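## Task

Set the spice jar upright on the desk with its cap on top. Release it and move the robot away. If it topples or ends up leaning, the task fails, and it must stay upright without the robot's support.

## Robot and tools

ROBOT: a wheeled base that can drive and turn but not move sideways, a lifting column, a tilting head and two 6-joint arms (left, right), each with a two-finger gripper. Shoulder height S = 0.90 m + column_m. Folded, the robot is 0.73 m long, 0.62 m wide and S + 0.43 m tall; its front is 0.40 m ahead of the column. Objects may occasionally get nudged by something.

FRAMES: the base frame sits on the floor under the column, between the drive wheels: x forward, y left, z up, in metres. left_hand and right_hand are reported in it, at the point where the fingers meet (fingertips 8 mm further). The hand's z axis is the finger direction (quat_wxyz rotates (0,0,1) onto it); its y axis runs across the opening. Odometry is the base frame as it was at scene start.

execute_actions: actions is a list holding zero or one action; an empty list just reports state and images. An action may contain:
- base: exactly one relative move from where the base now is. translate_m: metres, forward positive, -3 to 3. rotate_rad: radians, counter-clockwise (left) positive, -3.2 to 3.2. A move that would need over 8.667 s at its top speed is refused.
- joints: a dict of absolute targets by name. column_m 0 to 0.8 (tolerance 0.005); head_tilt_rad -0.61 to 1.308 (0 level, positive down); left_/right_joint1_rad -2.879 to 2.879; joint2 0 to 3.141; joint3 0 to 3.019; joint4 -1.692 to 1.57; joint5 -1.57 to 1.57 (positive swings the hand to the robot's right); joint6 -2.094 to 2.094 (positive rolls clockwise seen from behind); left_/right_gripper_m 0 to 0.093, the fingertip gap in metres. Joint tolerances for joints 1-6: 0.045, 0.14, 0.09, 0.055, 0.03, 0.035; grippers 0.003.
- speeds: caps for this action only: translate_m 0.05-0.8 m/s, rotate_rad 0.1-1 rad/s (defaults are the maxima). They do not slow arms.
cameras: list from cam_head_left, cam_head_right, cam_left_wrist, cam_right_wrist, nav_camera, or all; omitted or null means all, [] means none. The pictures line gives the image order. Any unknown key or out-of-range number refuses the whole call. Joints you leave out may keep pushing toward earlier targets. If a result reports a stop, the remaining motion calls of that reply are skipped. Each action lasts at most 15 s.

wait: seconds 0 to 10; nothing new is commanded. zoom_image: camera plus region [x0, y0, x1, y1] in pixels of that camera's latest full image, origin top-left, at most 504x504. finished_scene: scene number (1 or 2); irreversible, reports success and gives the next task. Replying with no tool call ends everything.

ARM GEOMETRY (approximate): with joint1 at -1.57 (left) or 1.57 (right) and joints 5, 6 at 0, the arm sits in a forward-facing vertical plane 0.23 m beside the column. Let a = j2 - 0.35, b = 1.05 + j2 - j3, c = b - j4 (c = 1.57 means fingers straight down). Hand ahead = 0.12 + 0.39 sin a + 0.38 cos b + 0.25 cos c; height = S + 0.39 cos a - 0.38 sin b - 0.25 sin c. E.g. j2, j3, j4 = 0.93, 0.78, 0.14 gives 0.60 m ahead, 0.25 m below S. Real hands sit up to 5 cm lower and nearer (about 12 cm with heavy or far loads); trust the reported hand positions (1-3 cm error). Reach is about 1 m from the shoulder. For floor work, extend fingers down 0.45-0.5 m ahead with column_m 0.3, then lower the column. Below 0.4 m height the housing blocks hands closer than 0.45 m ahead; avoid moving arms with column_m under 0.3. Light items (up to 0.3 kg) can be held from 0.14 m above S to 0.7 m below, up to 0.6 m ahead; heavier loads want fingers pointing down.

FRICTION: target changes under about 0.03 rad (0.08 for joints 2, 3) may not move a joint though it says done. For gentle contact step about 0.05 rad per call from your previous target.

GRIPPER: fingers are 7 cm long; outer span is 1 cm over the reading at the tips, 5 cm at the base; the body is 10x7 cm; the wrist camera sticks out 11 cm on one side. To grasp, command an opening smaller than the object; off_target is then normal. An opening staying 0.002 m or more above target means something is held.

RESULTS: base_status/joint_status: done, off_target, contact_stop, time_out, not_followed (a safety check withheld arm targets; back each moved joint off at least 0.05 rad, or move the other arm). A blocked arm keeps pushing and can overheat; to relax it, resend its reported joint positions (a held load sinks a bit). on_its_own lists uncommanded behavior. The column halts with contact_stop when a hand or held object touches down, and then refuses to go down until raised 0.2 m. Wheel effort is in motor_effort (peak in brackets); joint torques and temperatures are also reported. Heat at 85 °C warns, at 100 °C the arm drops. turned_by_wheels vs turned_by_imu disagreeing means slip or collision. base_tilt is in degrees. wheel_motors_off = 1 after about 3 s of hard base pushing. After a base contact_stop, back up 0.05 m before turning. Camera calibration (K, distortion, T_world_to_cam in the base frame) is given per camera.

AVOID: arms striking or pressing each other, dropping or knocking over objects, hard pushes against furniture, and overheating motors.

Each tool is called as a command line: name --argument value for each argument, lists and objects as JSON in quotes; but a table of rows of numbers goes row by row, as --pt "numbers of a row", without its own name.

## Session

execute_actions --actions '[]'

Scene clock: 0.00 s.
Joint torques (N m, as the arm reports them, + toward a larger angle): no reading
Motor temperatures (°C, as the motors report them): left_arm=[23 21 24 21 21 21] | right_arm=[23 25 24 21 21 21]
base_odometry: x=+0.000 y=+0.000 heading=+0.000 (m, m, rad; odometry frame)
turned_by_wheels: +0.000 (rad since the last result)
turned_by_imu: +0.000 (rad since the last result)
base_tilt: forward=-0.1 right=+0.1 (deg)
base_status: not commanded
joint_positions: column_m=+0.553 head_tilt_rad=+0.894 left_joint1_rad=-1.576 left_joint2_rad=+0.898 left_joint3_rad=+0.411 left_joint4_rad=-0.928 left_joint5_rad=+0.034 left_joint6_rad=+0.080 left_gripper_m=+0.095 right_joint1_rad=+1.534 right_joint2_rad=+0.856 right_joint3_rad=+0.404 right_joint4_rad=-0.894 right_joint5_rad=-0.021 right_joint6_rad=-0.027 right_gripper_m=+0.094
joint_status: not commanded
wheel_motors_off: 0
motor_effort: left_wheel=+3 right_wheel=+6 (%)
left_hand: x=+0.1487 y=+0.2175 z=+1.2465 quat_wxyz=(+0.430, -0.031, -0.902, +0.034) (m; base frame)
right_hand: x=+0.1589 y=-0.2301 z=+1.2427 quat_wxyz=(+0.399, -0.007, -0.917, -0.004) (m; base frame)
pictures: cam_head_left, cam_head_right, cam_left_wrist, cam_right_wrist, nav_camera
camera_calibration (this result's frames):
cam_head_left: T_world_to_cam=[[0.00631598, -0.99993, -0.0100017, 0.0563208], [-0.818467, 0.000577109, -0.574553, 0.928542], [0.574519, 0.0118149, -0.818406, 1.15003], [0, 0, 0, 1]] pos_world=[0.0989126, 0.0421935, 1.47525]
cam_head_right: T_world_to_cam=[[0.0250866, -0.999679, -0.00355357, -0.0517787], [-0.824645, -0.0186845, -0.565342, 0.918652], [0.565094, 0.0171129, -0.824849, 1.15696], [0, 0, 0, 1]] pos_world=[0.105067, -0.0543966, 1.47349]
cam_left_wrist: T_world_to_cam=[[-0.0232632, -0.99531, 0.0939025, 0.102507], [-0.057399, 0.0951027, 0.993811, -1.24688], [-0.99808, 0.0177293, -0.0593422, 0.341658], [0, 0, 0, 1]] pos_world=[0.271817, 0.21455, 1.24981]
cam_right_wrist: T_world_to_cam=[[0.00579548, -0.99998, 0.00247928, -0.240526], [-0.112284, 0.0018129, 0.993675, -1.21654], [-0.993659, -0.0060372, -0.112271, 0.416776], [0, 0, 0, 1]] pos_world=[0.27893, -0.2358, 1.25623]
Images, in order (width x height): cam_head_left 896x504, cam_head_right 896x504, cam_left_wrist 504x504, cam_right_wrist 504x504, nav_camera 896x504.

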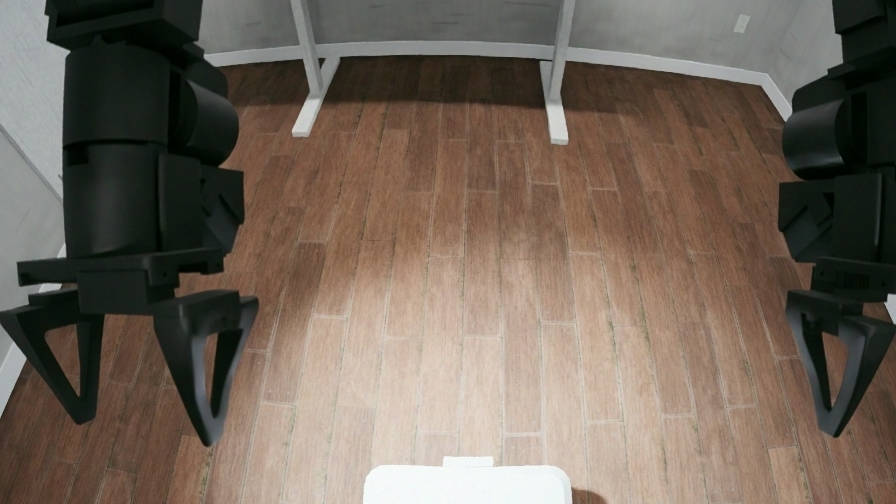

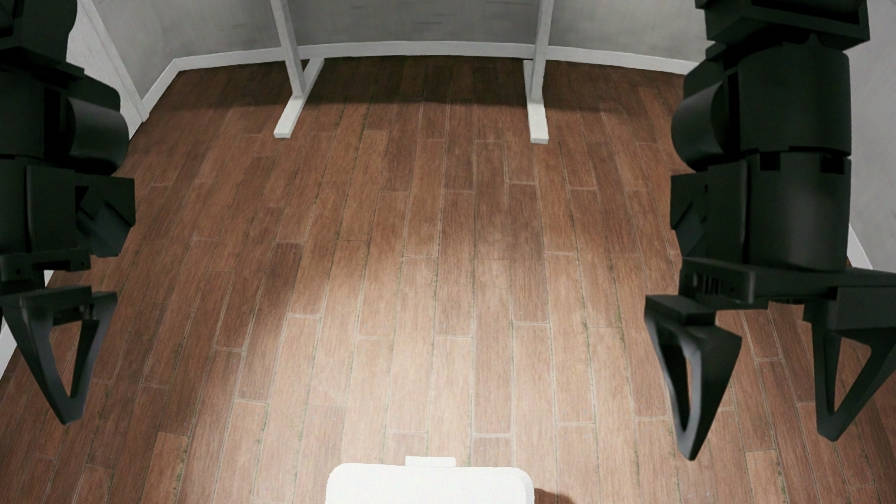

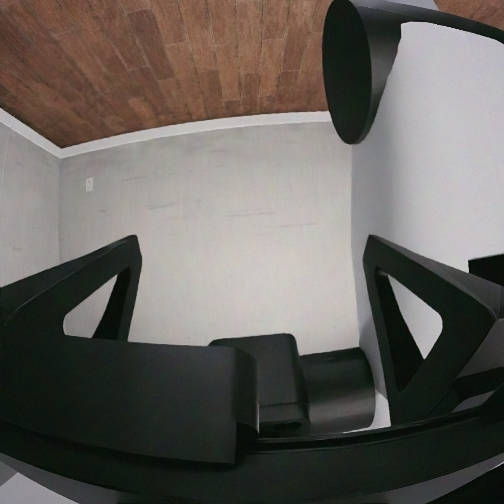

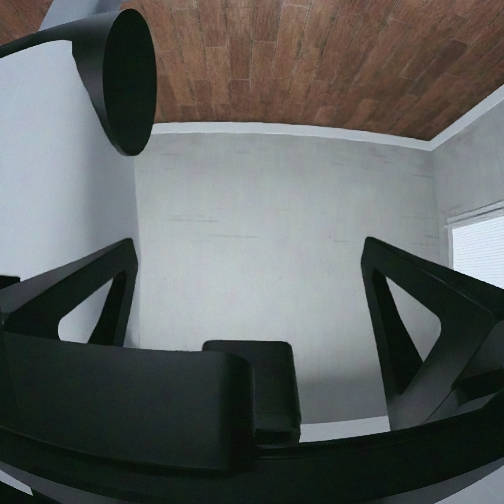

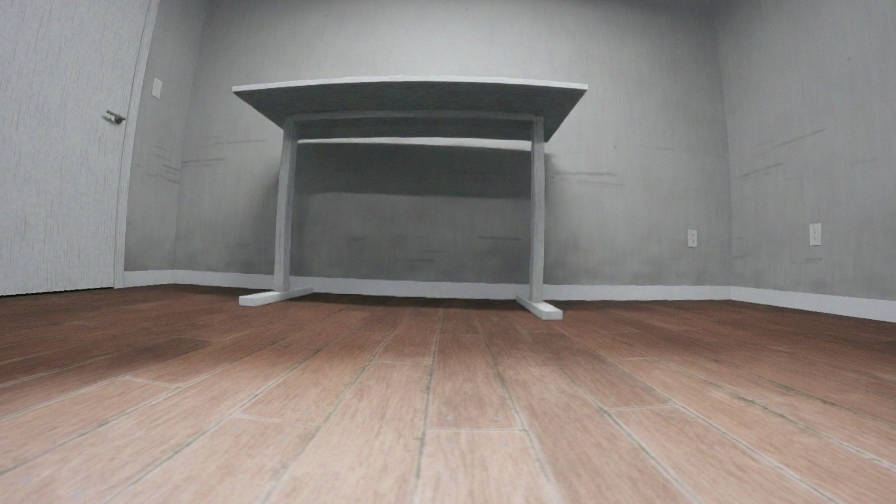

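execute_actions --actions '[{"joints":{"head_tilt_rad":0.45}}]' --cameras '["cam_head_left","cam_head_right"]'

Scene clock: 2.37 s.
Joint torques (N m, as the arm reports them, + toward a larger angle): left_arm=[ 0.96 -6.95 -0.9  -1.37  0.04  0.  ] | right_arm=[-0.2  -7.12 -1.71 -0.83  0.03 -0.06]
Motor temperatures (°C, as the motors report them): left_arm=[23 21 24 21 21 21] | right_arm=[23 25 24 21 21 21]
base_odometry: x=+0.000 y=+0.000 heading=+0.000 (m, m, rad; odometry frame)
turned_by_wheels: +0.000 (rad since the last result)
turned_by_imu: +0.001 (rad since the last result)
base_tilt: forward=-0.1 right=+0.2 (deg)
base_status: not commanded
joint_positions: column_m=+0.553 head_tilt_rad=+0.469 left_joint1_rad=-1.576 left_joint2_rad=+0.898 left_joint3_rad=+0.411 left_joint4_rad=-0.928 left_joint5_rad=+0.034 left_joint6_rad=+0.080 left_gripper_m=+0.095 right_joint1_rad=+1.534 right_joint2_rad=+0.856 right_joint3_rad=+0.404 right_joint4_rad=-0.894 right_joint5_rad=-0.021 right_joint6_rad=-0.027 right_gripper_m=+0.094
joint_status: all done
wheel_motors_off: 0
motor_effort: left_wheel=+3(4) right_wheel=+5(6) (%)
left_hand: x=+0.1487 y=+0.2175 z=+1.2465 quat_wxyz=(+0.430, -0.031, -0.902, +0.034) (m; base frame)
right_hand: x=+0.1589 y=-0.2301 z=+1.2427 quat_wxyz=(+0.399, -0.007, -0.917, -0.004) (m; base frame)
pictures: cam_head_left, cam_head_right
camera_calibration (this result's frames):
cam_head_left: T_world_to_cam=[[0.00987857, -0.99993, -0.00650682, 0.0507652], [-0.508679, 0.000577109, -0.860956, 1.35374], [0.8609, 0.0118149, -0.508638, 0.659073], [0, 0, 0, 1]] pos_world=[0.12072, 0.0421935, 1.50107]
cam_head_right: T_world_to_cam=[[0.0243194, -0.999679, 0.00710841, -0.0681458], [-0.518107, -0.0186845, -0.855112, 1.34919], [0.85497, 0.0171129, -0.518395, 0.670934], [0, 0, 0, 1]] pos_world=[0.127053, -0.0543966, 1.502]
Images, in order (width x height): cam_head_left 896x504, cam_head_right 896x504.

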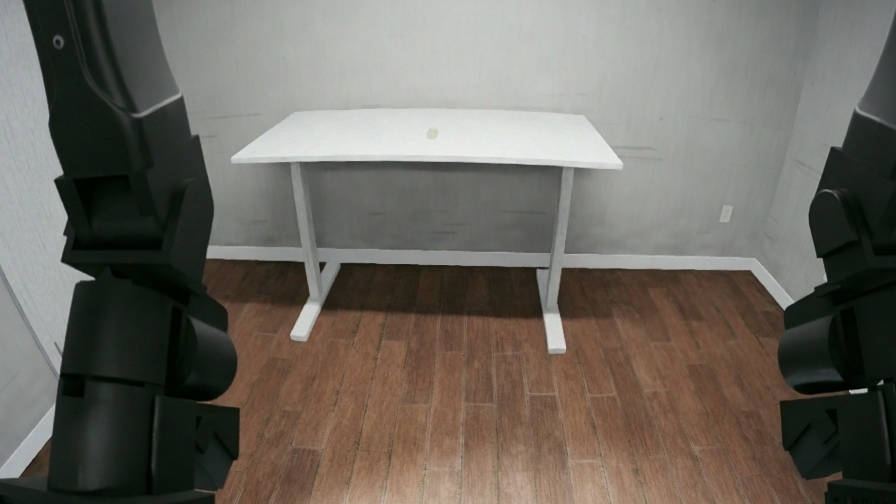

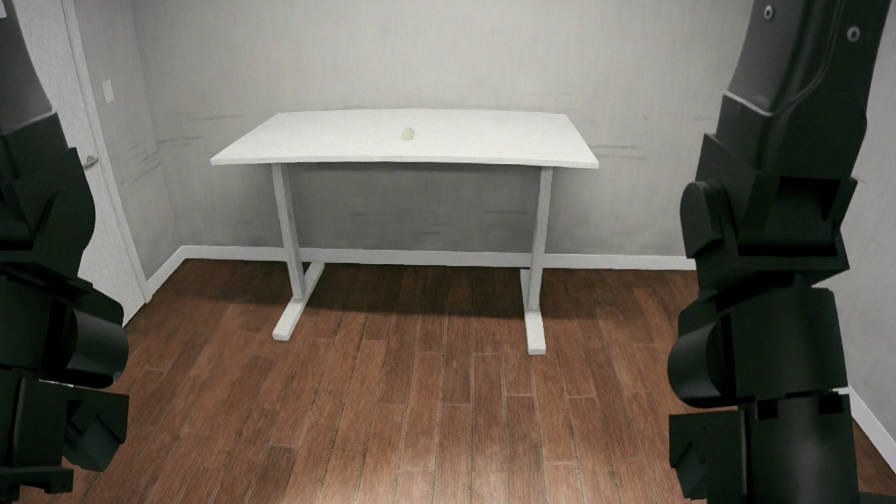

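zoom_image --camera "cam_head_left" --region '[400, 105, 470, 170]'

zoom_image --camera "cam_head_right" --region '[375, 105, 445, 170]'

Region (400, 105, 470, 170) of cam_head_left's 896x504 image, scaled by 7.200, with more detail than that image has; it fills the top 468 rows of this view, and the rest is white.

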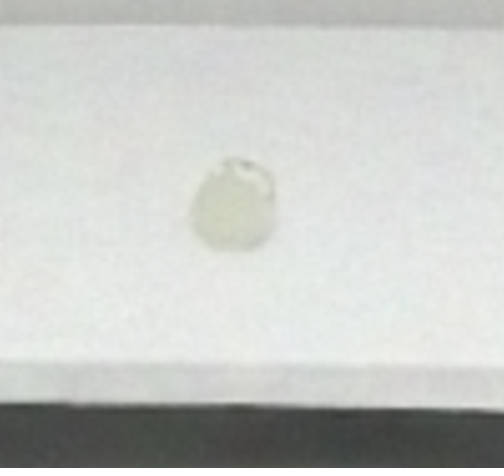

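Region (375, 105, 445, 170) of cam_head_right's 896x504 image, scaled by 7.200, with more detail than that image has; it fills the top 468 rows of this view, and the rest is white.

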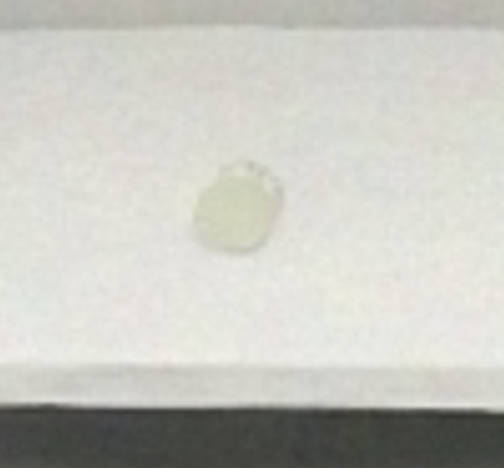

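execute_actions --actions '[{"base":{"rotate_rad":0.176},"joints":{"column_m":0.58,"right_joint1_rad":1.57,"right_joint2_rad":1.25,"right_joint3_rad":1.21,"right_joint4_rad":-0.42,"right_joint5_rad":0,"right_joint6_rad":0.25}}]' --cameras '[]'

execute_actions --actions '[{"base":{"translate_m":1.30},"joints":{"head_tilt_rad":0.75}}]' --cameras '["cam_head_left","cam_head_right","cam_right_wrist"]'

Scene clock: 15.93 s.
Joint torques (N m, as the arm reports them, + toward a larger angle): left_arm=[ 0.95 -6.92 -0.9  -1.38  0.04  0.  ] | right_arm=[  0.96 -16.2    4.64   0.67   0.14   0.07]
Motor temperatures (°C, as the motors report them): left_arm=[23 22 24 21 21 21] | right_arm=[23 25 24 21 21 21]
base_odometry: x=+0.000 y=+0.000 heading=+0.174 (m, m, rad; odometry frame)
turned_by_wheels: +0.174 (rad since the last result)
turned_by_imu: +0.172 (rad since the last result)
base_tilt: forward=+0.0 right=+0.3 (deg)
base_status: done
joint_positions: column_m=+0.580 head_tilt_rad=+0.468 left_joint1_rad=-1.576 left_joint2_rad=+0.898 left_joint3_rad=+0.411 left_joint4_rad=-0.928 left_joint5_rad=+0.034 left_joint6_rad=+0.080 left_gripper_m=+0.095 right_joint1_rad=+1.567 right_joint2_rad=+1.250 right_joint3_rad=+1.205 right_joint4_rad=-0.421 right_joint5_rad=-0.002 right_joint6_rad=+0.241 right_gripper_m=+0.094
joint_status: all done
wheel_motors_off: 0
motor_effort: left_wheel=-3(54) right_wheel=+2(46) (%)
left_hand: x=+0.1487 y=+0.2175 z=+1.2738 quat_wxyz=(+0.430, -0.031, -0.902, +0.034) (m; base frame)
right_hand: x=+0.6165 y=-0.2275 z=+1.1357 quat_wxyz=(-0.029, -0.121, -0.992, -0.003) (m; base frame)
pictures: none
No camera images: the call's "cameras" was empty. Leave "cameras" out to get every camera's image.

Scene clock: 19.67 s.
Joint torques (N m, as the arm reports them, + toward a larger angle): left_arm=[ 0.9  -6.95 -1.09 -1.37  0.05  0.  ] | right_arm=[  0.86 -15.64   4.4    0.69   0.16   0.05]
Motor temperatures (°C, as the motors report them): left_arm=[23 22 24 21 21 21] | right_arm=[23 25 24 21 21 21]
base_odometry: x=+1.280 y=+0.225 heading=+0.174 (m, m, rad; odometry frame)
turned_by_wheels: +0.000 (rad since the last result)
turned_by_imu: -0.002 (rad since the last result)
base_tilt: forward=-0.2 right=+0.2 (deg)
base_status: done
joint_positions: column_m=+0.580 head_tilt_rad=+0.753 left_joint1_rad=-1.576 left_joint2_rad=+0.898 left_joint3_rad=+0.414 left_joint4_rad=-0.928 left_joint5_rad=+0.034 left_joint6_rad=+0.080 left_gripper_m=+0.095 right_joint1_rad=+1.567 right_joint2_rad=+1.250 right_joint3_rad=+1.205 right_joint4_rad=-0.421 right_joint5_rad=-0.002 right_joint6_rad=+0.241 right_gripper_m=+0.094
joint_status: all done
wheel_motors_off: 0
motor_effort: left_wheel=+0(63) right_wheel=-1(57) (%)
left_hand: x=+0.1501 y=+0.2175 z=+1.2733 quat_wxyz=(+0.429, -0.031, -0.902, +0.034) (m; base frame)
right_hand: x=+0.6162 y=-0.2275 z=+1.1357 quat_wxyz=(-0.029, -0.121, -0.992, -0.003) (m; base frame)
pictures: cam_head_left, cam_head_right, cam_right_wrist
camera_calibration (this result's frames):
cam_head_left: T_world_to_cam=[[0.00765866, -0.99993, -0.00901497, 0.0549811], [-0.729616, 0.000577109, -0.683857, 1.11092], [0.683814, 0.0118149, -0.72956, 1.02774], [0, 0, 0, 1]] pos_world=[0.10734, 0.0421935, 1.51]
cam_head_right: T_world_to_cam=[[0.025337, -0.999679, 0.0000066291, -0.0572695], [-0.737027, -0.0186845, -0.675605, 1.10234], [0.675388, 0.0171129, -0.737264, 1.03677], [0, 0, 0, 1]] pos_world=[0.113682, -0.0543966, 1.50912]
cam_right_wrist: T_world_to_cam=[[-0.2305, -0.973047, 0.0069607, -0.0936915], [-0.812879, 0.196481, 0.548291, -0.0770527], [-0.534881, 0.120723, -0.836259, 1.42754], [0, 0, 0, 1]] pos_world=[0.679334, -0.248364, 1.23669]
Images, in order (width x height): cam_head_left 896x504, cam_head_right 896x504, cam_right_wrist 504x504.

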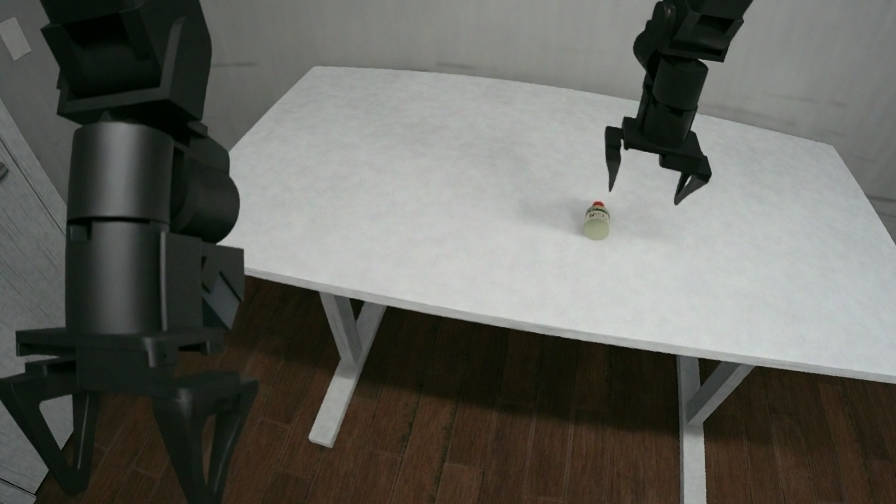

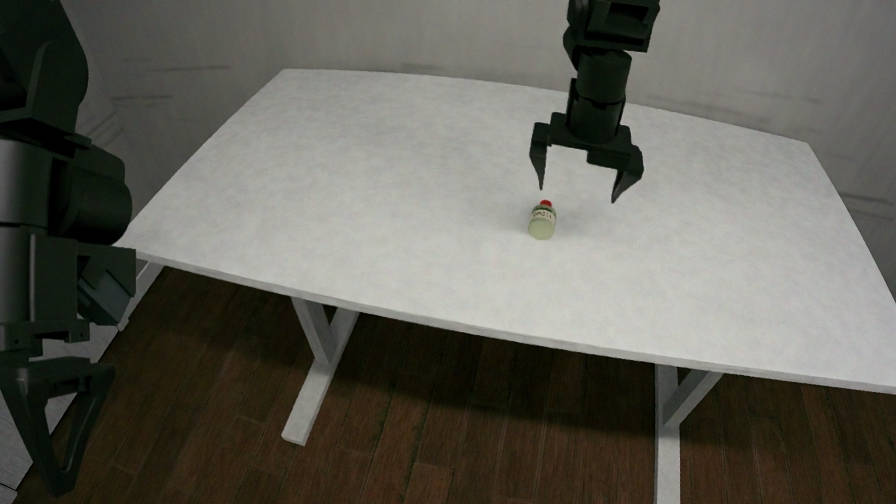

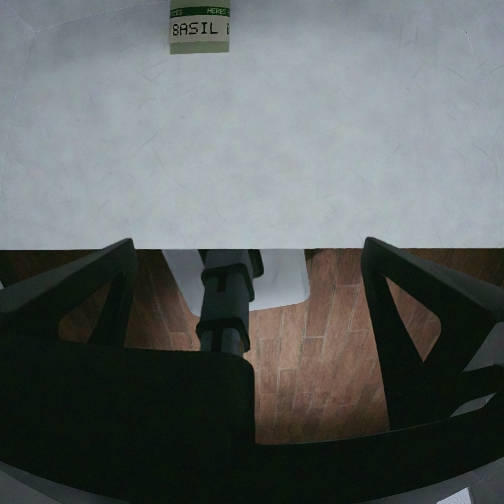

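zoom_image --camera "cam_head_right" --region '[500, 170, 600, 260]'

Region (500, 170, 600, 260) of cam_head_right's 896x504 image, scaled by 5.040, with more detail than that image has; it fills the top 454 rows of this view, and the rest is white.

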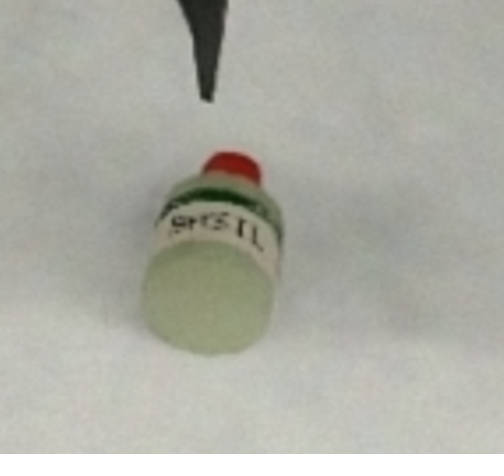

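execute_actions --actions '[{"base":{"translate_m":0.125},"joints":{"column_m":0.51,"right_joint2_rad":1.35,"right_joint3_rad":1.50,"right_joint4_rad":-1.06,"right_joint6_rad":0.275}}]' --cameras '["cam_head_left","cam_head_right","cam_right_wrist"]'

Scene clock: 39.93 s.
Joint torques (N m, as the arm reports them, + toward a larger angle): left_arm=[ 0.89 -6.98 -1.01 -1.37  0.04  0.  ] | right_arm=[  0.85 -17.93   5.53  -0.45   0.13   0.1 ]
Motor temperatures (°C, as the motors report them): left_arm=[23 22 24 21 21 21] | right_arm=[23 26 25 21 21 21]
base_odometry: x=+1.404 y=+0.247 heading=+0.173 (m, m, rad; odometry frame)
turned_by_wheels: -0.001 (rad since the last result)
turned_by_imu: +0.001 (rad since the last result)
base_tilt: forward=-0.2 right=+0.1 (deg)
base_status: done
joint_positions: column_m=+0.510 head_tilt_rad=+0.753 left_joint1_rad=-1.576 left_joint2_rad=+0.898 left_joint3_rad=+0.413 left_joint4_rad=-0.928 left_joint5_rad=+0.034 left_joint6_rad=+0.080 left_gripper_m=+0.095 right_joint1_rad=+1.567 right_joint2_rad=+1.353 right_joint3_rad=+1.492 right_joint4_rad=-1.049 right_joint5_rad=-0.002 right_joint6_rad=+0.266 right_gripper_m=+0.094
joint_status: all done
wheel_motors_off: 0
motor_effort: left_wheel=+0(33) right_wheel=+1(34) (%)
left_hand: x=+0.1497 y=+0.2175 z=+1.2036 quat_wxyz=(+0.429, -0.031, -0.902, +0.034) (m; base frame)
right_hand: x=+0.5916 y=-0.2274 z=+1.0894 quat_wxyz=(+0.190, -0.132, -0.973, +0.026) (m; base frame)
pictures: cam_head_left, cam_head_right, cam_right_wrist
camera_calibration (this result's frames):
cam_head_left: T_world_to_cam=[[0.00765729, -0.99993, -0.00901614, 0.0543528], [-0.72972, 0.000577109, -0.683746, 1.06296], [0.683703, 0.0118149, -0.729664, 0.976906], [0, 0, 0, 1]] pos_world=[0.107332, 0.0421935, 1.4401]
cam_head_right: T_world_to_cam=[[0.025337, -0.999679, 0.0000027762, -0.0572632], [-0.73713, -0.0186845, -0.675493, 1.05496], [0.675276, 0.0171129, -0.737367, 0.985402], [0, 0, 0, 1]] pos_world=[0.113673, -0.0543966, 1.43922]
cam_right_wrist: T_world_to_cam=[[-0.229245, -0.96671, 0.113658, -0.214441], [-0.494077, 0.216174, 0.842114, -0.575918], [-0.838651, 0.136894, -0.527186, 1.22236], [0, 0, 0, 1]] pos_world=[0.691423, -0.250137, 1.15377]
Images, in order (width x height): cam_head_left 896x504, cam_head_right 896x504, cam_right_wrist 504x504.

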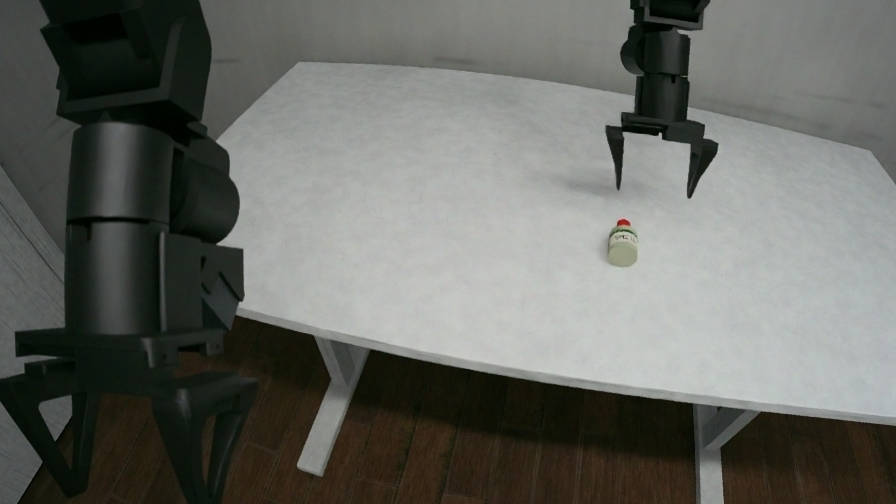

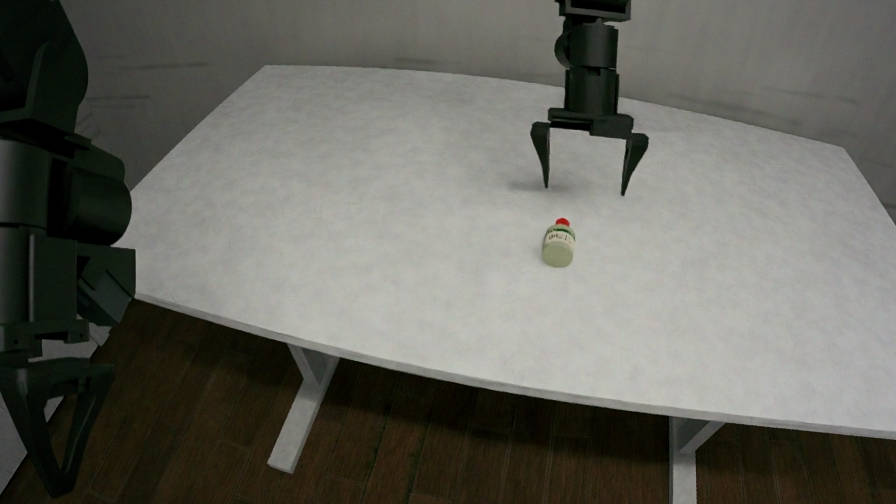

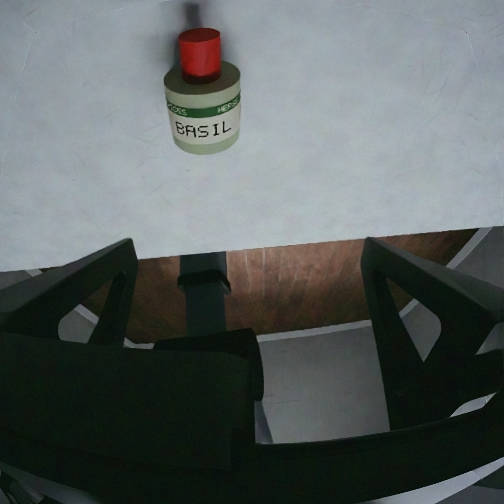

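execute_actions --actions '[{"base":{"rotate_rad":0.016},"joints":{"column_m":0.44},"speeds":{"rotate_rad":0.2}}]' --cameras '["cam_head_left","cam_right_wrist"]'

Scene clock: 47.80 s.
Joint torques (N m, as the arm reports them, + toward a larger angle): left_arm=[ 0.91 -7.01 -0.95 -1.38  0.04  0.  ] | right_arm=[  0.29 -17.37   5.43  -0.5    0.13   0.03]
Motor temperatures (°C, as the motors report them): left_arm=[23 22 24 21 21 21] | right_arm=[23 27 25 21 21 21]
base_odometry: x=+1.404 y=+0.247 heading=+0.186 (m, m, rad; odometry frame)
turned_by_wheels: +0.013 (rad since the last result)
turned_by_imu: +0.014 (rad since the last result)
base_tilt: forward=-0.2 right=+0.0 (deg)
base_status: done
joint_positions: column_m=+0.440 head_tilt_rad=+0.753 left_joint1_rad=-1.576 left_joint2_rad=+0.898 left_joint3_rad=+0.412 left_joint4_rad=-0.928 left_joint5_rad=+0.034 left_joint6_rad=+0.080 left_gripper_m=+0.095 right_joint1_rad=+1.571 right_joint2_rad=+1.353 right_joint3_rad=+1.492 right_joint4_rad=-1.049 right_joint5_rad=-0.002 right_joint6_rad=+0.266 right_gripper_m=+0.094
joint_status: all done
wheel_motors_off: 0
motor_effort: left_wheel=-1(56) right_wheel=+4(63) (%)
left_hand: x=+0.1493 y=+0.2175 z=+1.1337 quat_wxyz=(+0.429, -0.031, -0.902, +0.034) (m; base frame)
right_hand: x=+0.5916 y=-0.2250 z=+1.0194 quat_wxyz=(+0.190, -0.130, -0.973, +0.025) (m; base frame)
pictures: cam_head_left, cam_right_wrist
camera_calibration (this result's frames):
cam_head_left: T_world_to_cam=[[0.00765729, -0.99993, -0.00901614, 0.0537217], [-0.72972, 0.000577109, -0.683746, 1.01509], [0.683703, 0.0118149, -0.729664, 0.925827], [0, 0, 0, 1]] pos_world=[0.107332, 0.0421935, 1.37009]
cam_right_wrist: T_world_to_cam=[[-0.227234, -0.967573, 0.110305, -0.202143], [-0.494522, 0.212225, 0.842858, -0.518861], [-0.838936, 0.136978, -0.526711, 1.18483], [0, 0, 0, 1]] pos_world=[0.691473, -0.247768, 1.08368]
Images, in order (width x height): cam_head_left 896x504, cam_right_wrist 504x504.

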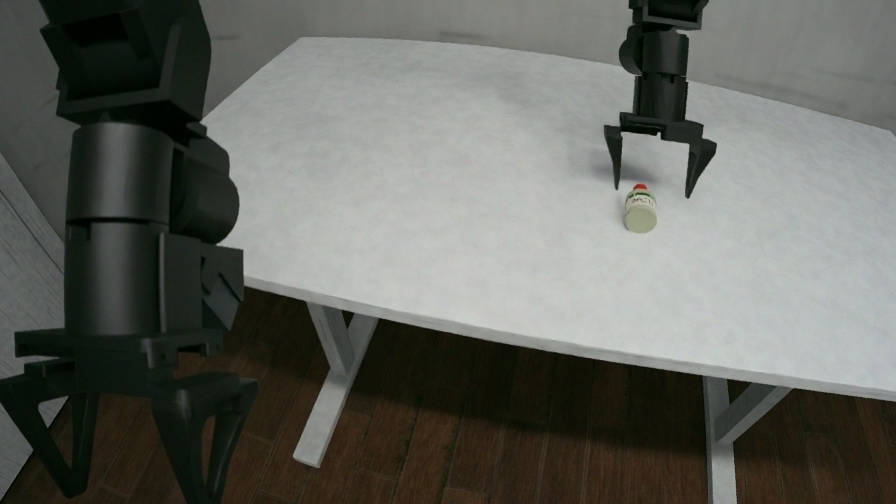

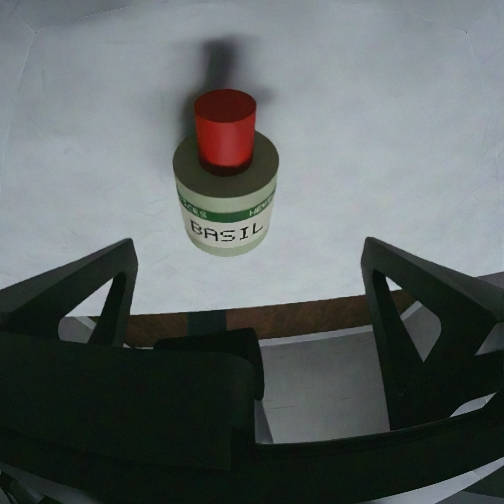

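execute_actions --actions '[{"base":{"translate_m":-0.011},"joints":{"column_m":0.413}}]' --cameras '["cam_head_left","cam_right_wrist"]'

Scene clock: 52.80 s.
Joint torques (N m, as the arm reports them, + toward a larger angle): left_arm=[ 0.9  -7.19 -0.89 -1.4   0.04  0.  ] | right_arm=[  0.25 -17.54   5.53  -0.61   0.04   0.12]
Motor temperatures (°C, as the motors report them): left_arm=[23 22 24 21 21 21] | right_arm=[23 27 25 21 21 21]
base_odometry: x=+1.393 y=+0.245 heading=+0.183 (m, m, rad; odometry frame)
turned_by_wheels: -0.003 (rad since the last result)
turned_by_imu: -0.001 (rad since the last result)
base_tilt: forward=-0.4 right=+0.2 (deg)
base_status: done
joint_positions: column_m=+0.413 head_tilt_rad=+0.753 left_joint1_rad=-1.576 left_joint2_rad=+0.898 left_joint3_rad=+0.411 left_joint4_rad=-0.928 left_joint5_rad=+0.034 left_joint6_rad=+0.080 left_gripper_m=+0.095 right_joint1_rad=+1.571 right_joint2_rad=+1.353 right_joint3_rad=+1.493 right_joint4_rad=-1.051 right_joint5_rad=-0.002 right_joint6_rad=+0.266 right_gripper_m=+0.094
joint_status: all done
wheel_motors_off: 0
motor_effort: left_wheel=-1(37) right_wheel=+2(62) (%)
left_hand: x=+0.1485 y=+0.2175 z=+1.1069 quat_wxyz=(+0.430, -0.031, -0.902, +0.034) (m; base frame)
right_hand: x=+0.5914 y=-0.2250 z=+0.9926 quat_wxyz=(+0.191, -0.130, -0.973, +0.025) (m; base frame)
pictures: cam_head_left, cam_right_wrist
camera_calibration (this result's frames):
cam_head_left: T_world_to_cam=[[0.00765639, -0.99993, -0.00901691, 0.0534793], [-0.729789, 0.000577109, -0.683673, 0.996526], [0.68363, 0.0118149, -0.729733, 0.906218], [0, 0, 0, 1]] pos_world=[0.107326, 0.0421935, 1.34308]
cam_right_wrist: T_world_to_cam=[[-0.227065, -0.967573, 0.110652, -0.199686], [-0.493235, 0.212225, 0.843611, -0.497913], [-0.839739, 0.136977, -0.52543, 1.16973], [0, 0, 0, 1]] pos_world=[0.691339, -0.247768, 1.05675]
Images, in order (width x height): cam_head_left 896x504, cam_right_wrist 504x504.

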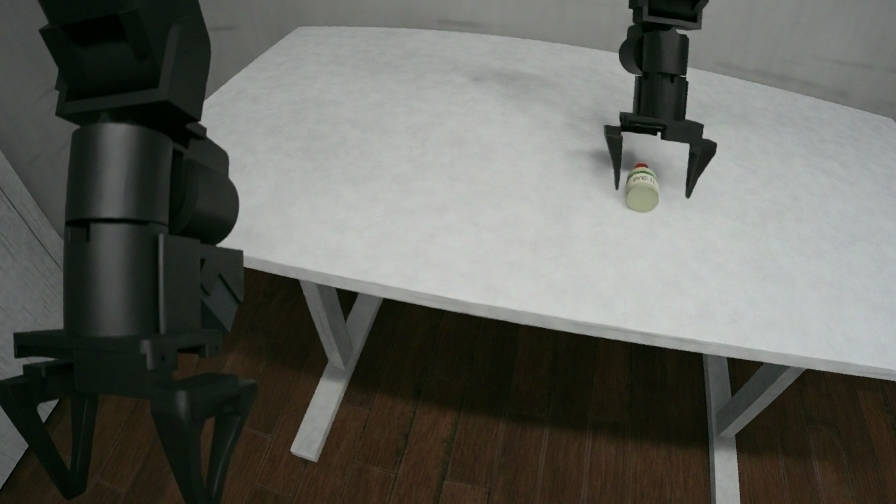

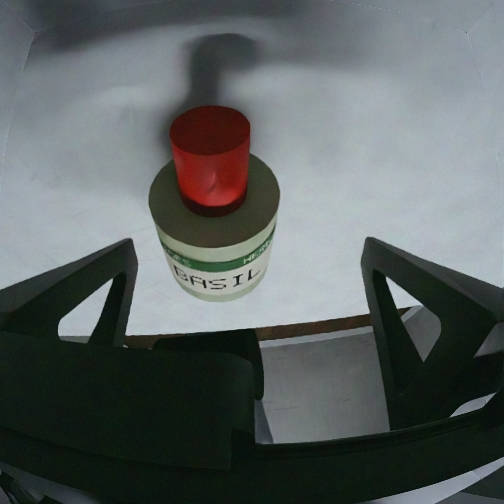

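execute_actions --actions '[{"base":{"rotate_rad":0.02},"joints":{"column_m":0.403,"right_joint6_rad":0.30},"speeds":{"rotate_rad":0.2}}]' --cameras '["cam_head_left","cam_right_wrist"]'

Scene clock: 56.87 s.
Joint torques (N m, as the arm reports them, + toward a larger angle): left_arm=[ 0.9  -6.67 -0.88 -1.39  0.04  0.  ] | right_arm=[  0.38 -18.     5.31  -0.39   0.2    0.11]
Motor temperatures (°C, as the motors report them): left_arm=[23 22 24 21 21 21] | right_arm=[23 27 25 21 21 21]
base_odometry: x=+1.393 y=+0.245 heading=+0.199 (m, m, rad; odometry frame)
turned_by_wheels: +0.017 (rad since the last result)
turned_by_imu: +0.018 (rad since the last result)
base_tilt: forward=-0.2 right=+0.2 (deg)
base_status: done
joint_positions: column_m=+0.403 head_tilt_rad=+0.753 left_joint1_rad=-1.576 left_joint2_rad=+0.898 left_joint3_rad=+0.411 left_joint4_rad=-0.928 left_joint5_rad=+0.034 left_joint6_rad=+0.080 left_gripper_m=+0.095 right_joint1_rad=+1.571 right_joint2_rad=+1.353 right_joint3_rad=+1.493 right_joint4_rad=-1.051 right_joint5_rad=-0.002 right_joint6_rad=+0.291 right_gripper_m=+0.094
joint_status: all done
wheel_motors_off: 0
motor_effort: left_wheel=+1(60) right_wheel=+0(61) (%)
left_hand: x=+0.1485 y=+0.2175 z=+1.0969 quat_wxyz=(+0.430, -0.031, -0.902, +0.034) (m; base frame)
right_hand: x=+0.5914 y=-0.2250 z=+0.9826 quat_wxyz=(+0.191, -0.142, -0.971, +0.027) (m; base frame)
pictures: cam_head_left, cam_right_wrist
camera_calibration (this result's frames):
cam_head_left: T_world_to_cam=[[0.00765636, -0.99993, -0.00901693, 0.053389], [-0.72979, 0.000577109, -0.683671, 0.989677], [0.683628, 0.0118149, -0.729735, 0.898913], [0, 0, 0, 1]] pos_world=[0.107326, 0.0421935, 1.33306]
cam_right_wrist: T_world_to_cam=[[-0.249199, -0.961027, 0.119696, -0.192902], [-0.488105, 0.231385, 0.841555, -0.486168], [-0.836452, 0.151291, -0.526743, 1.16704], [0, 0, 0, 1]] pos_world=[0.6908, -0.249454, 1.04696]
Images, in order (width x height): cam_head_left 896x504, cam_right_wrist 504x504.

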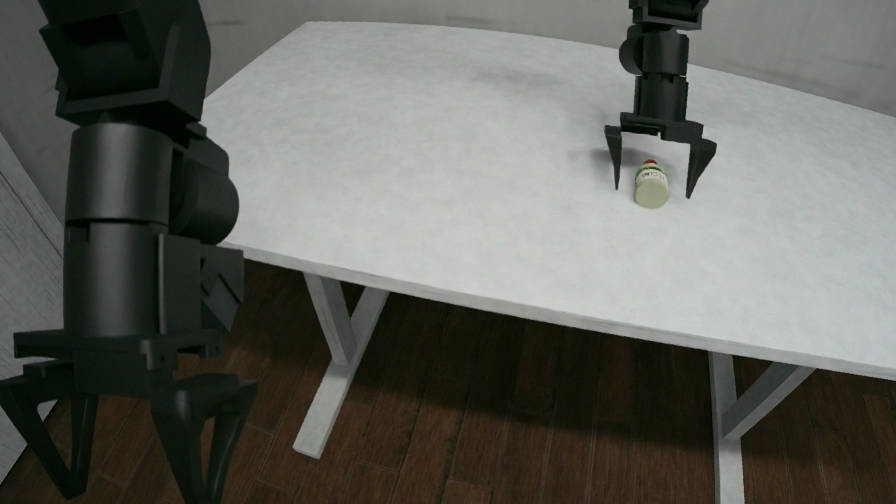

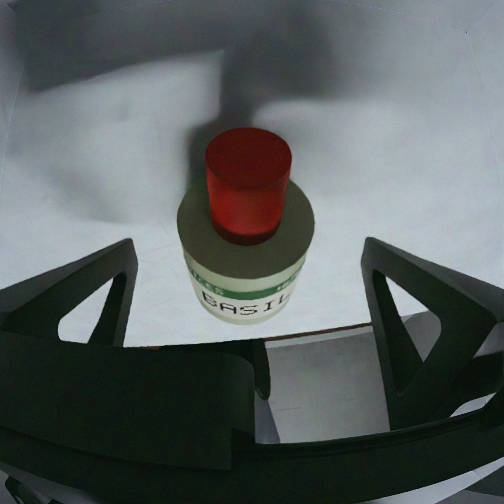

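execute_actions --actions '[{"joints":{"right_gripper_m":0.03}}]' --cameras '["cam_head_left","cam_right_wrist"]'

zoom_image --camera "cam_head_left" --region '[590, 110, 730, 230]'

Scene clock: 59.33 s.
Joint torques (N m, as the arm reports them, + toward a larger angle): left_arm=[ 0.89 -6.95 -0.86 -1.38  0.05  0.  ] | right_arm=[  0.64 -16.84   5.43  -0.45   0.11   0.08]
Motor temperatures (°C, as the motors report them): left_arm=[23 22 24 21 21 21] | right_arm=[23 27 25 21 21 21]
base_odometry: x=+1.393 y=+0.245 heading=+0.199 (m, m, rad; odometry frame)
turned_by_wheels: +0.000 (rad since the last result)
turned_by_imu: +0.001 (rad since the last result)
base_tilt: forward=-0.1 right=+0.1 (deg)
base_status: not commanded
joint_positions: column_m=+0.403 head_tilt_rad=+0.753 left_joint1_rad=-1.576 left_joint2_rad=+0.898 left_joint3_rad=+0.411 left_joint4_rad=-0.928 left_joint5_rad=+0.034 left_joint6_rad=+0.080 left_gripper_m=+0.095 right_joint1_rad=+1.571 right_joint2_rad=+1.353 right_joint3_rad=+1.493 right_joint4_rad=-1.051 right_joint5_rad=-0.001 right_joint6_rad=+0.291 right_gripper_m=+0.041
joint_status: right_gripper_m off_target (ended at +0.041, target +0.030)
wheel_motors_off: 0
motor_effort: left_wheel=+0(0) right_wheel=+0(3) (%)
left_hand: x=+0.1485 y=+0.2175 z=+1.0969 quat_wxyz=(+0.430, -0.031, -0.902, +0.034) (m; base frame)
right_hand: x=+0.5914 y=-0.2251 z=+0.9826 quat_wxyz=(+0.191, -0.142, -0.971, +0.027) (m; base frame)
pictures: cam_head_left, cam_right_wrist
camera_calibration (this result's frames):
cam_head_left: T_world_to_cam=[[0.00765636, -0.99993, -0.00901693, 0.053389], [-0.72979, 0.000577109, -0.683671, 0.989677], [0.683628, 0.0118149, -0.729735, 0.898913], [0, 0, 0, 1]] pos_world=[0.107326, 0.0421935, 1.33306]
cam_right_wrist: T_world_to_cam=[[-0.249061, -0.96102, 0.120036, -0.193379], [-0.488139, 0.231611, 0.841473, -0.486002], [-0.836474, 0.150984, -0.526797, 1.16704], [0, 0, 0, 1]] pos_world=[0.690803, -0.249482, 1.04696]
Images, in order (width x height): cam_head_left 896x504, cam_right_wrist 504x504.

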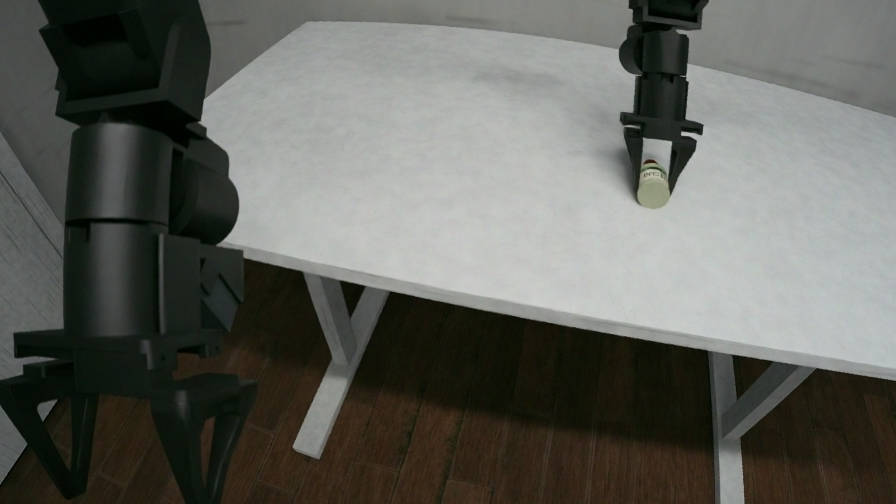

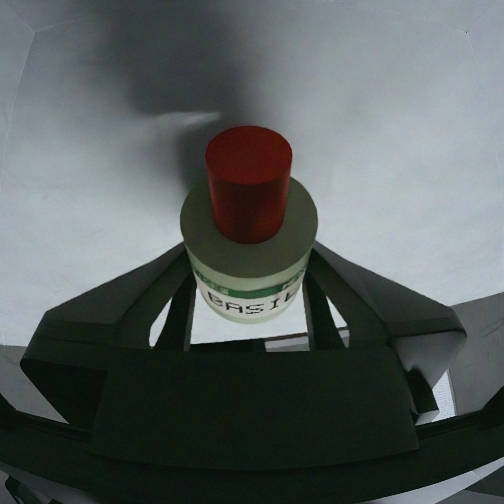

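Region (590, 110, 730, 230) of cam_head_left's 896x504 image, scaled by 3.600, with more detail than that image has; it fills the top 432 rows of this view, and the rest is white.

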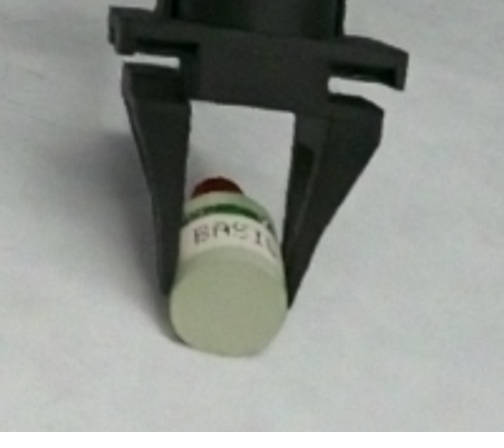

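execute_actions --actions '[{"joints":{"column_m":0.455,"head_tilt_rad":0.45}}]' --cameras '[]'

execute_actions --actions '[{"joints":{"right_joint4_rad":0.81,"right_joint6_rad":-0.01}}]' --cameras '["cam_right_wrist"]'

execute_actions --actions '[{"joints":{"right_joint2_rad":1.59}}]' --cameras '["cam_head_left","cam_head_right","cam_right_wrist"]'

Scene clock: 66.27 s.
Joint torques (N m, as the arm reports them, + toward a larger angle): left_arm=[ 0.95 -6.93 -1.02 -1.39  0.05  0.  ] | right_arm=[  0.14 -17.7    5.31  -0.4    0.12   0.14]
Motor temperatures (°C, as the motors report them): left_arm=[23 22 24 21 21 21] | right_arm=[23 27 25 21 21 21]
base_odometry: x=+1.393 y=+0.245 heading=+0.199 (m, m, rad; odometry frame)
turned_by_wheels: +0.000 (rad since the last result)
turned_by_imu: +0.002 (rad since the last result)
base_tilt: forward=-0.2 right=+0.2 (deg)
base_status: not commanded
joint_positions: column_m=+0.455 head_tilt_rad=+0.468 left_joint1_rad=-1.576 left_joint2_rad=+0.898 left_joint3_rad=+0.411 left_joint4_rad=-0.928 left_joint5_rad=+0.034 left_joint6_rad=+0.080 left_gripper_m=+0.095 right_joint1_rad=+1.571 right_joint2_rad=+1.353 right_joint3_rad=+1.493 right_joint4_rad=-1.051 right_joint5_rad=-0.001 right_joint6_rad=+0.291 right_gripper_m=+0.041
joint_status: all done
wheel_motors_off: 0
motor_effort: left_wheel=-2(1) right_wheel=+5(4) (%)
left_hand: x=+0.1485 y=+0.2175 z=+1.1488 quat_wxyz=(+0.430, -0.031, -0.902, +0.034) (m; base frame)
right_hand: x=+0.5914 y=-0.2251 z=+1.0345 quat_wxyz=(+0.191, -0.142, -0.971, +0.027) (m; base frame)
pictures: none
No camera images: the call's "cameras" was empty. Leave "cameras" out to get every camera's image.

Scene clock: 68.13 s.
Joint torques (N m, as the arm reports them, + toward a larger angle): left_arm=[ 0.94 -6.92 -0.87 -1.38  0.04  0.  ] | right_arm=[  0.87 -19.33   8.24   3.     0.03  -0.14]
Motor temperatures (°C, as the motors report them): left_arm=[23 22 24 21 21 21] | right_arm=[23 27 25 21 21 21]
base_odometry: x=+1.393 y=+0.245 heading=+0.199 (m, m, rad; odometry frame)
turned_by_wheels: +0.000 (rad since the last result)
turned_by_imu: +0.001 (rad since the last result)
base_tilt: forward=+0.0 right=+0.0 (deg)
base_status: not commanded
joint_positions: column_m=+0.455 head_tilt_rad=+0.468 left_joint1_rad=-1.576 left_joint2_rad=+0.898 left_joint3_rad=+0.411 left_joint4_rad=-0.928 left_joint5_rad=+0.034 left_joint6_rad=+0.080 left_gripper_m=+0.095 right_joint1_rad=+1.571 right_joint2_rad=+1.353 right_joint3_rad=+1.493 right_joint4_rad=+0.791 right_joint5_rad=-0.001 right_joint6_rad=-0.001 right_gripper_m=+0.041
joint_status: all done
wheel_motors_off: 0
motor_effort: left_wheel=-2(3) right_wheel=+3(3) (%)
left_hand: x=+0.1485 y=+0.2175 z=+1.1488 quat_wxyz=(+0.430, -0.031, -0.902, +0.034) (m; base frame)
right_hand: x=+0.9287 y=-0.2251 z=+1.2333 quat_wxyz=(-0.665, +0.001, -0.747, +0.000) (m; base frame)
pictures: cam_right_wrist
camera_calibration (this result's frames):
cam_right_wrist: T_world_to_cam=[[-0.0154368, -0.999779, 0.0142955, -0.234748], [-0.68378, 0.000124143, -0.729688, 1.53497], [0.729525, -0.021039, -0.683631, 0.281645], [0, 0, 0, 1]] pos_world=[0.84049, -0.228961, 1.31595]
Images, in order (width x height): cam_right_wrist 504x504.

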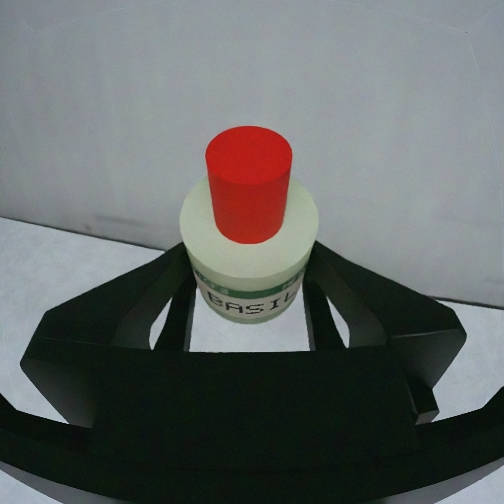

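Scene clock: 69.43 s.
Joint torques (N m, as the arm reports them, + toward a larger angle): left_arm=[ 0.94 -6.93 -0.86 -1.37  0.04  0.  ] | right_arm=[  0.99 -21.15   6.99   2.77   0.12  -0.15]
Motor temperatures (°C, as the motors report them): left_arm=[23 22 24 21 21 21] | right_arm=[23 28 25 21 21 21]
base_odometry: x=+1.393 y=+0.245 heading=+0.199 (m, m, rad; odometry frame)
turned_by_wheels: +0.000 (rad since the last result)
turned_by_imu: +0.000 (rad since the last result)
base_tilt: forward=-0.1 right=+0.2 (deg)
base_status: not commanded
joint_positions: column_m=+0.455 head_tilt_rad=+0.468 left_joint1_rad=-1.576 left_joint2_rad=+0.898 left_joint3_rad=+0.411 left_joint4_rad=-0.928 left_joint5_rad=+0.034 left_joint6_rad=+0.080 left_gripper_m=+0.095 right_joint1_rad=+1.571 right_joint2_rad=+1.600 right_joint3_rad=+1.479 right_joint4_rad=+0.800 right_joint5_rad=-0.001 right_joint6_rad=-0.001 right_gripper_m=+0.041
joint_status: all done
wheel_motors_off: 0
motor_effort: left_wheel=-3(2) right_wheel=+3(2) (%)
left_hand: x=+0.1485 y=+0.2175 z=+1.1488 quat_wxyz=(+0.430, -0.031, -0.902, +0.034) (m; base frame)
right_hand: x=+0.8686 y=-0.2250 z=+1.0370 quat_wxyz=(-0.566, +0.001, -0.825, +0.000) (m; base frame)
pictures: cam_head_left, cam_head_right, cam_right_wrist
camera_calibration (this result's frames):
cam_head_left: T_world_to_cam=[[0.00988152, -0.99993, -0.00650233, 0.0501225], [-0.508288, 0.000577109, -0.861187, 1.26988], [0.861131, 0.0118149, -0.508246, 0.608769], [0, 0, 0, 1]] pos_world=[0.120737, 0.0421935, 1.40333]
cam_head_right: T_world_to_cam=[[0.0243162, -0.999679, 0.00711947, -0.0674666], [-0.517718, -0.0186845, -0.855347, 1.26591], [0.855206, 0.0171129, -0.518006, 0.61968], [0, 0, 0, 1]] pos_world=[0.127069, -0.0543966, 1.40427]
cam_right_wrist: T_world_to_cam=[[-0.011308, -0.999779, 0.0177244, -0.239963], [-0.844003, 0.0000377347, -0.536338, 1.28924], [0.536219, -0.0210244, -0.843817, 0.525311], [0, 0, 0, 1]] pos_world=[0.80373, -0.228914, 1.13899]
Images, in order (width x height): cam_head_left 896x504, cam_head_right 896x504, cam_right_wrist 504x504.

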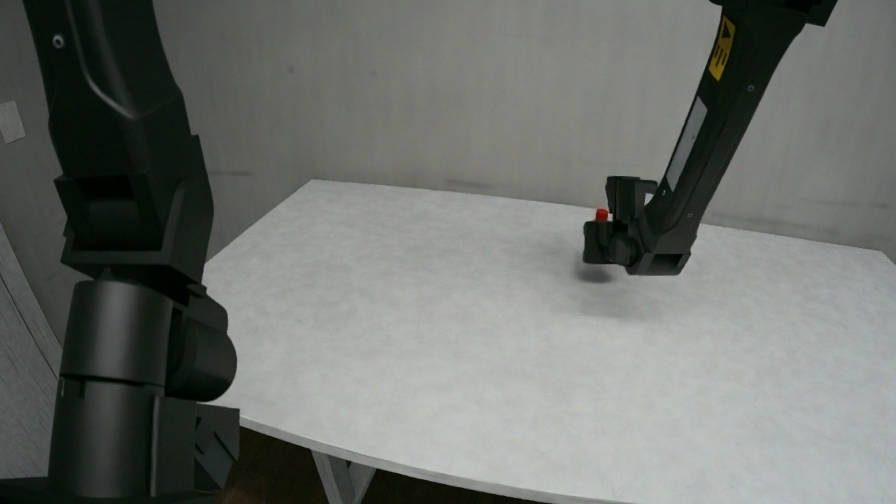

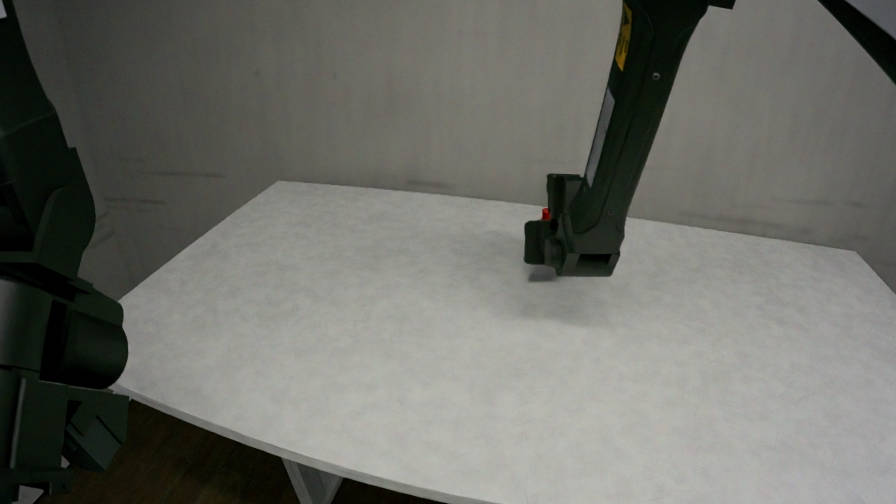

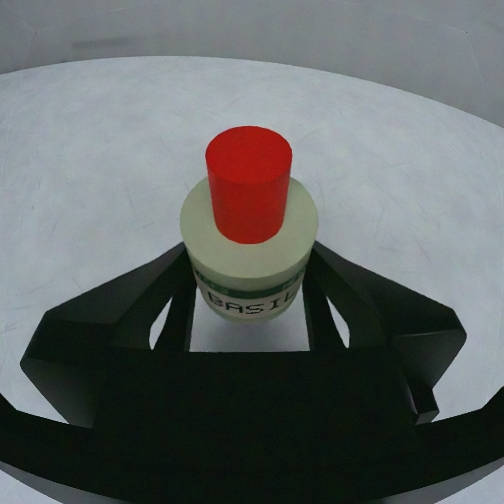

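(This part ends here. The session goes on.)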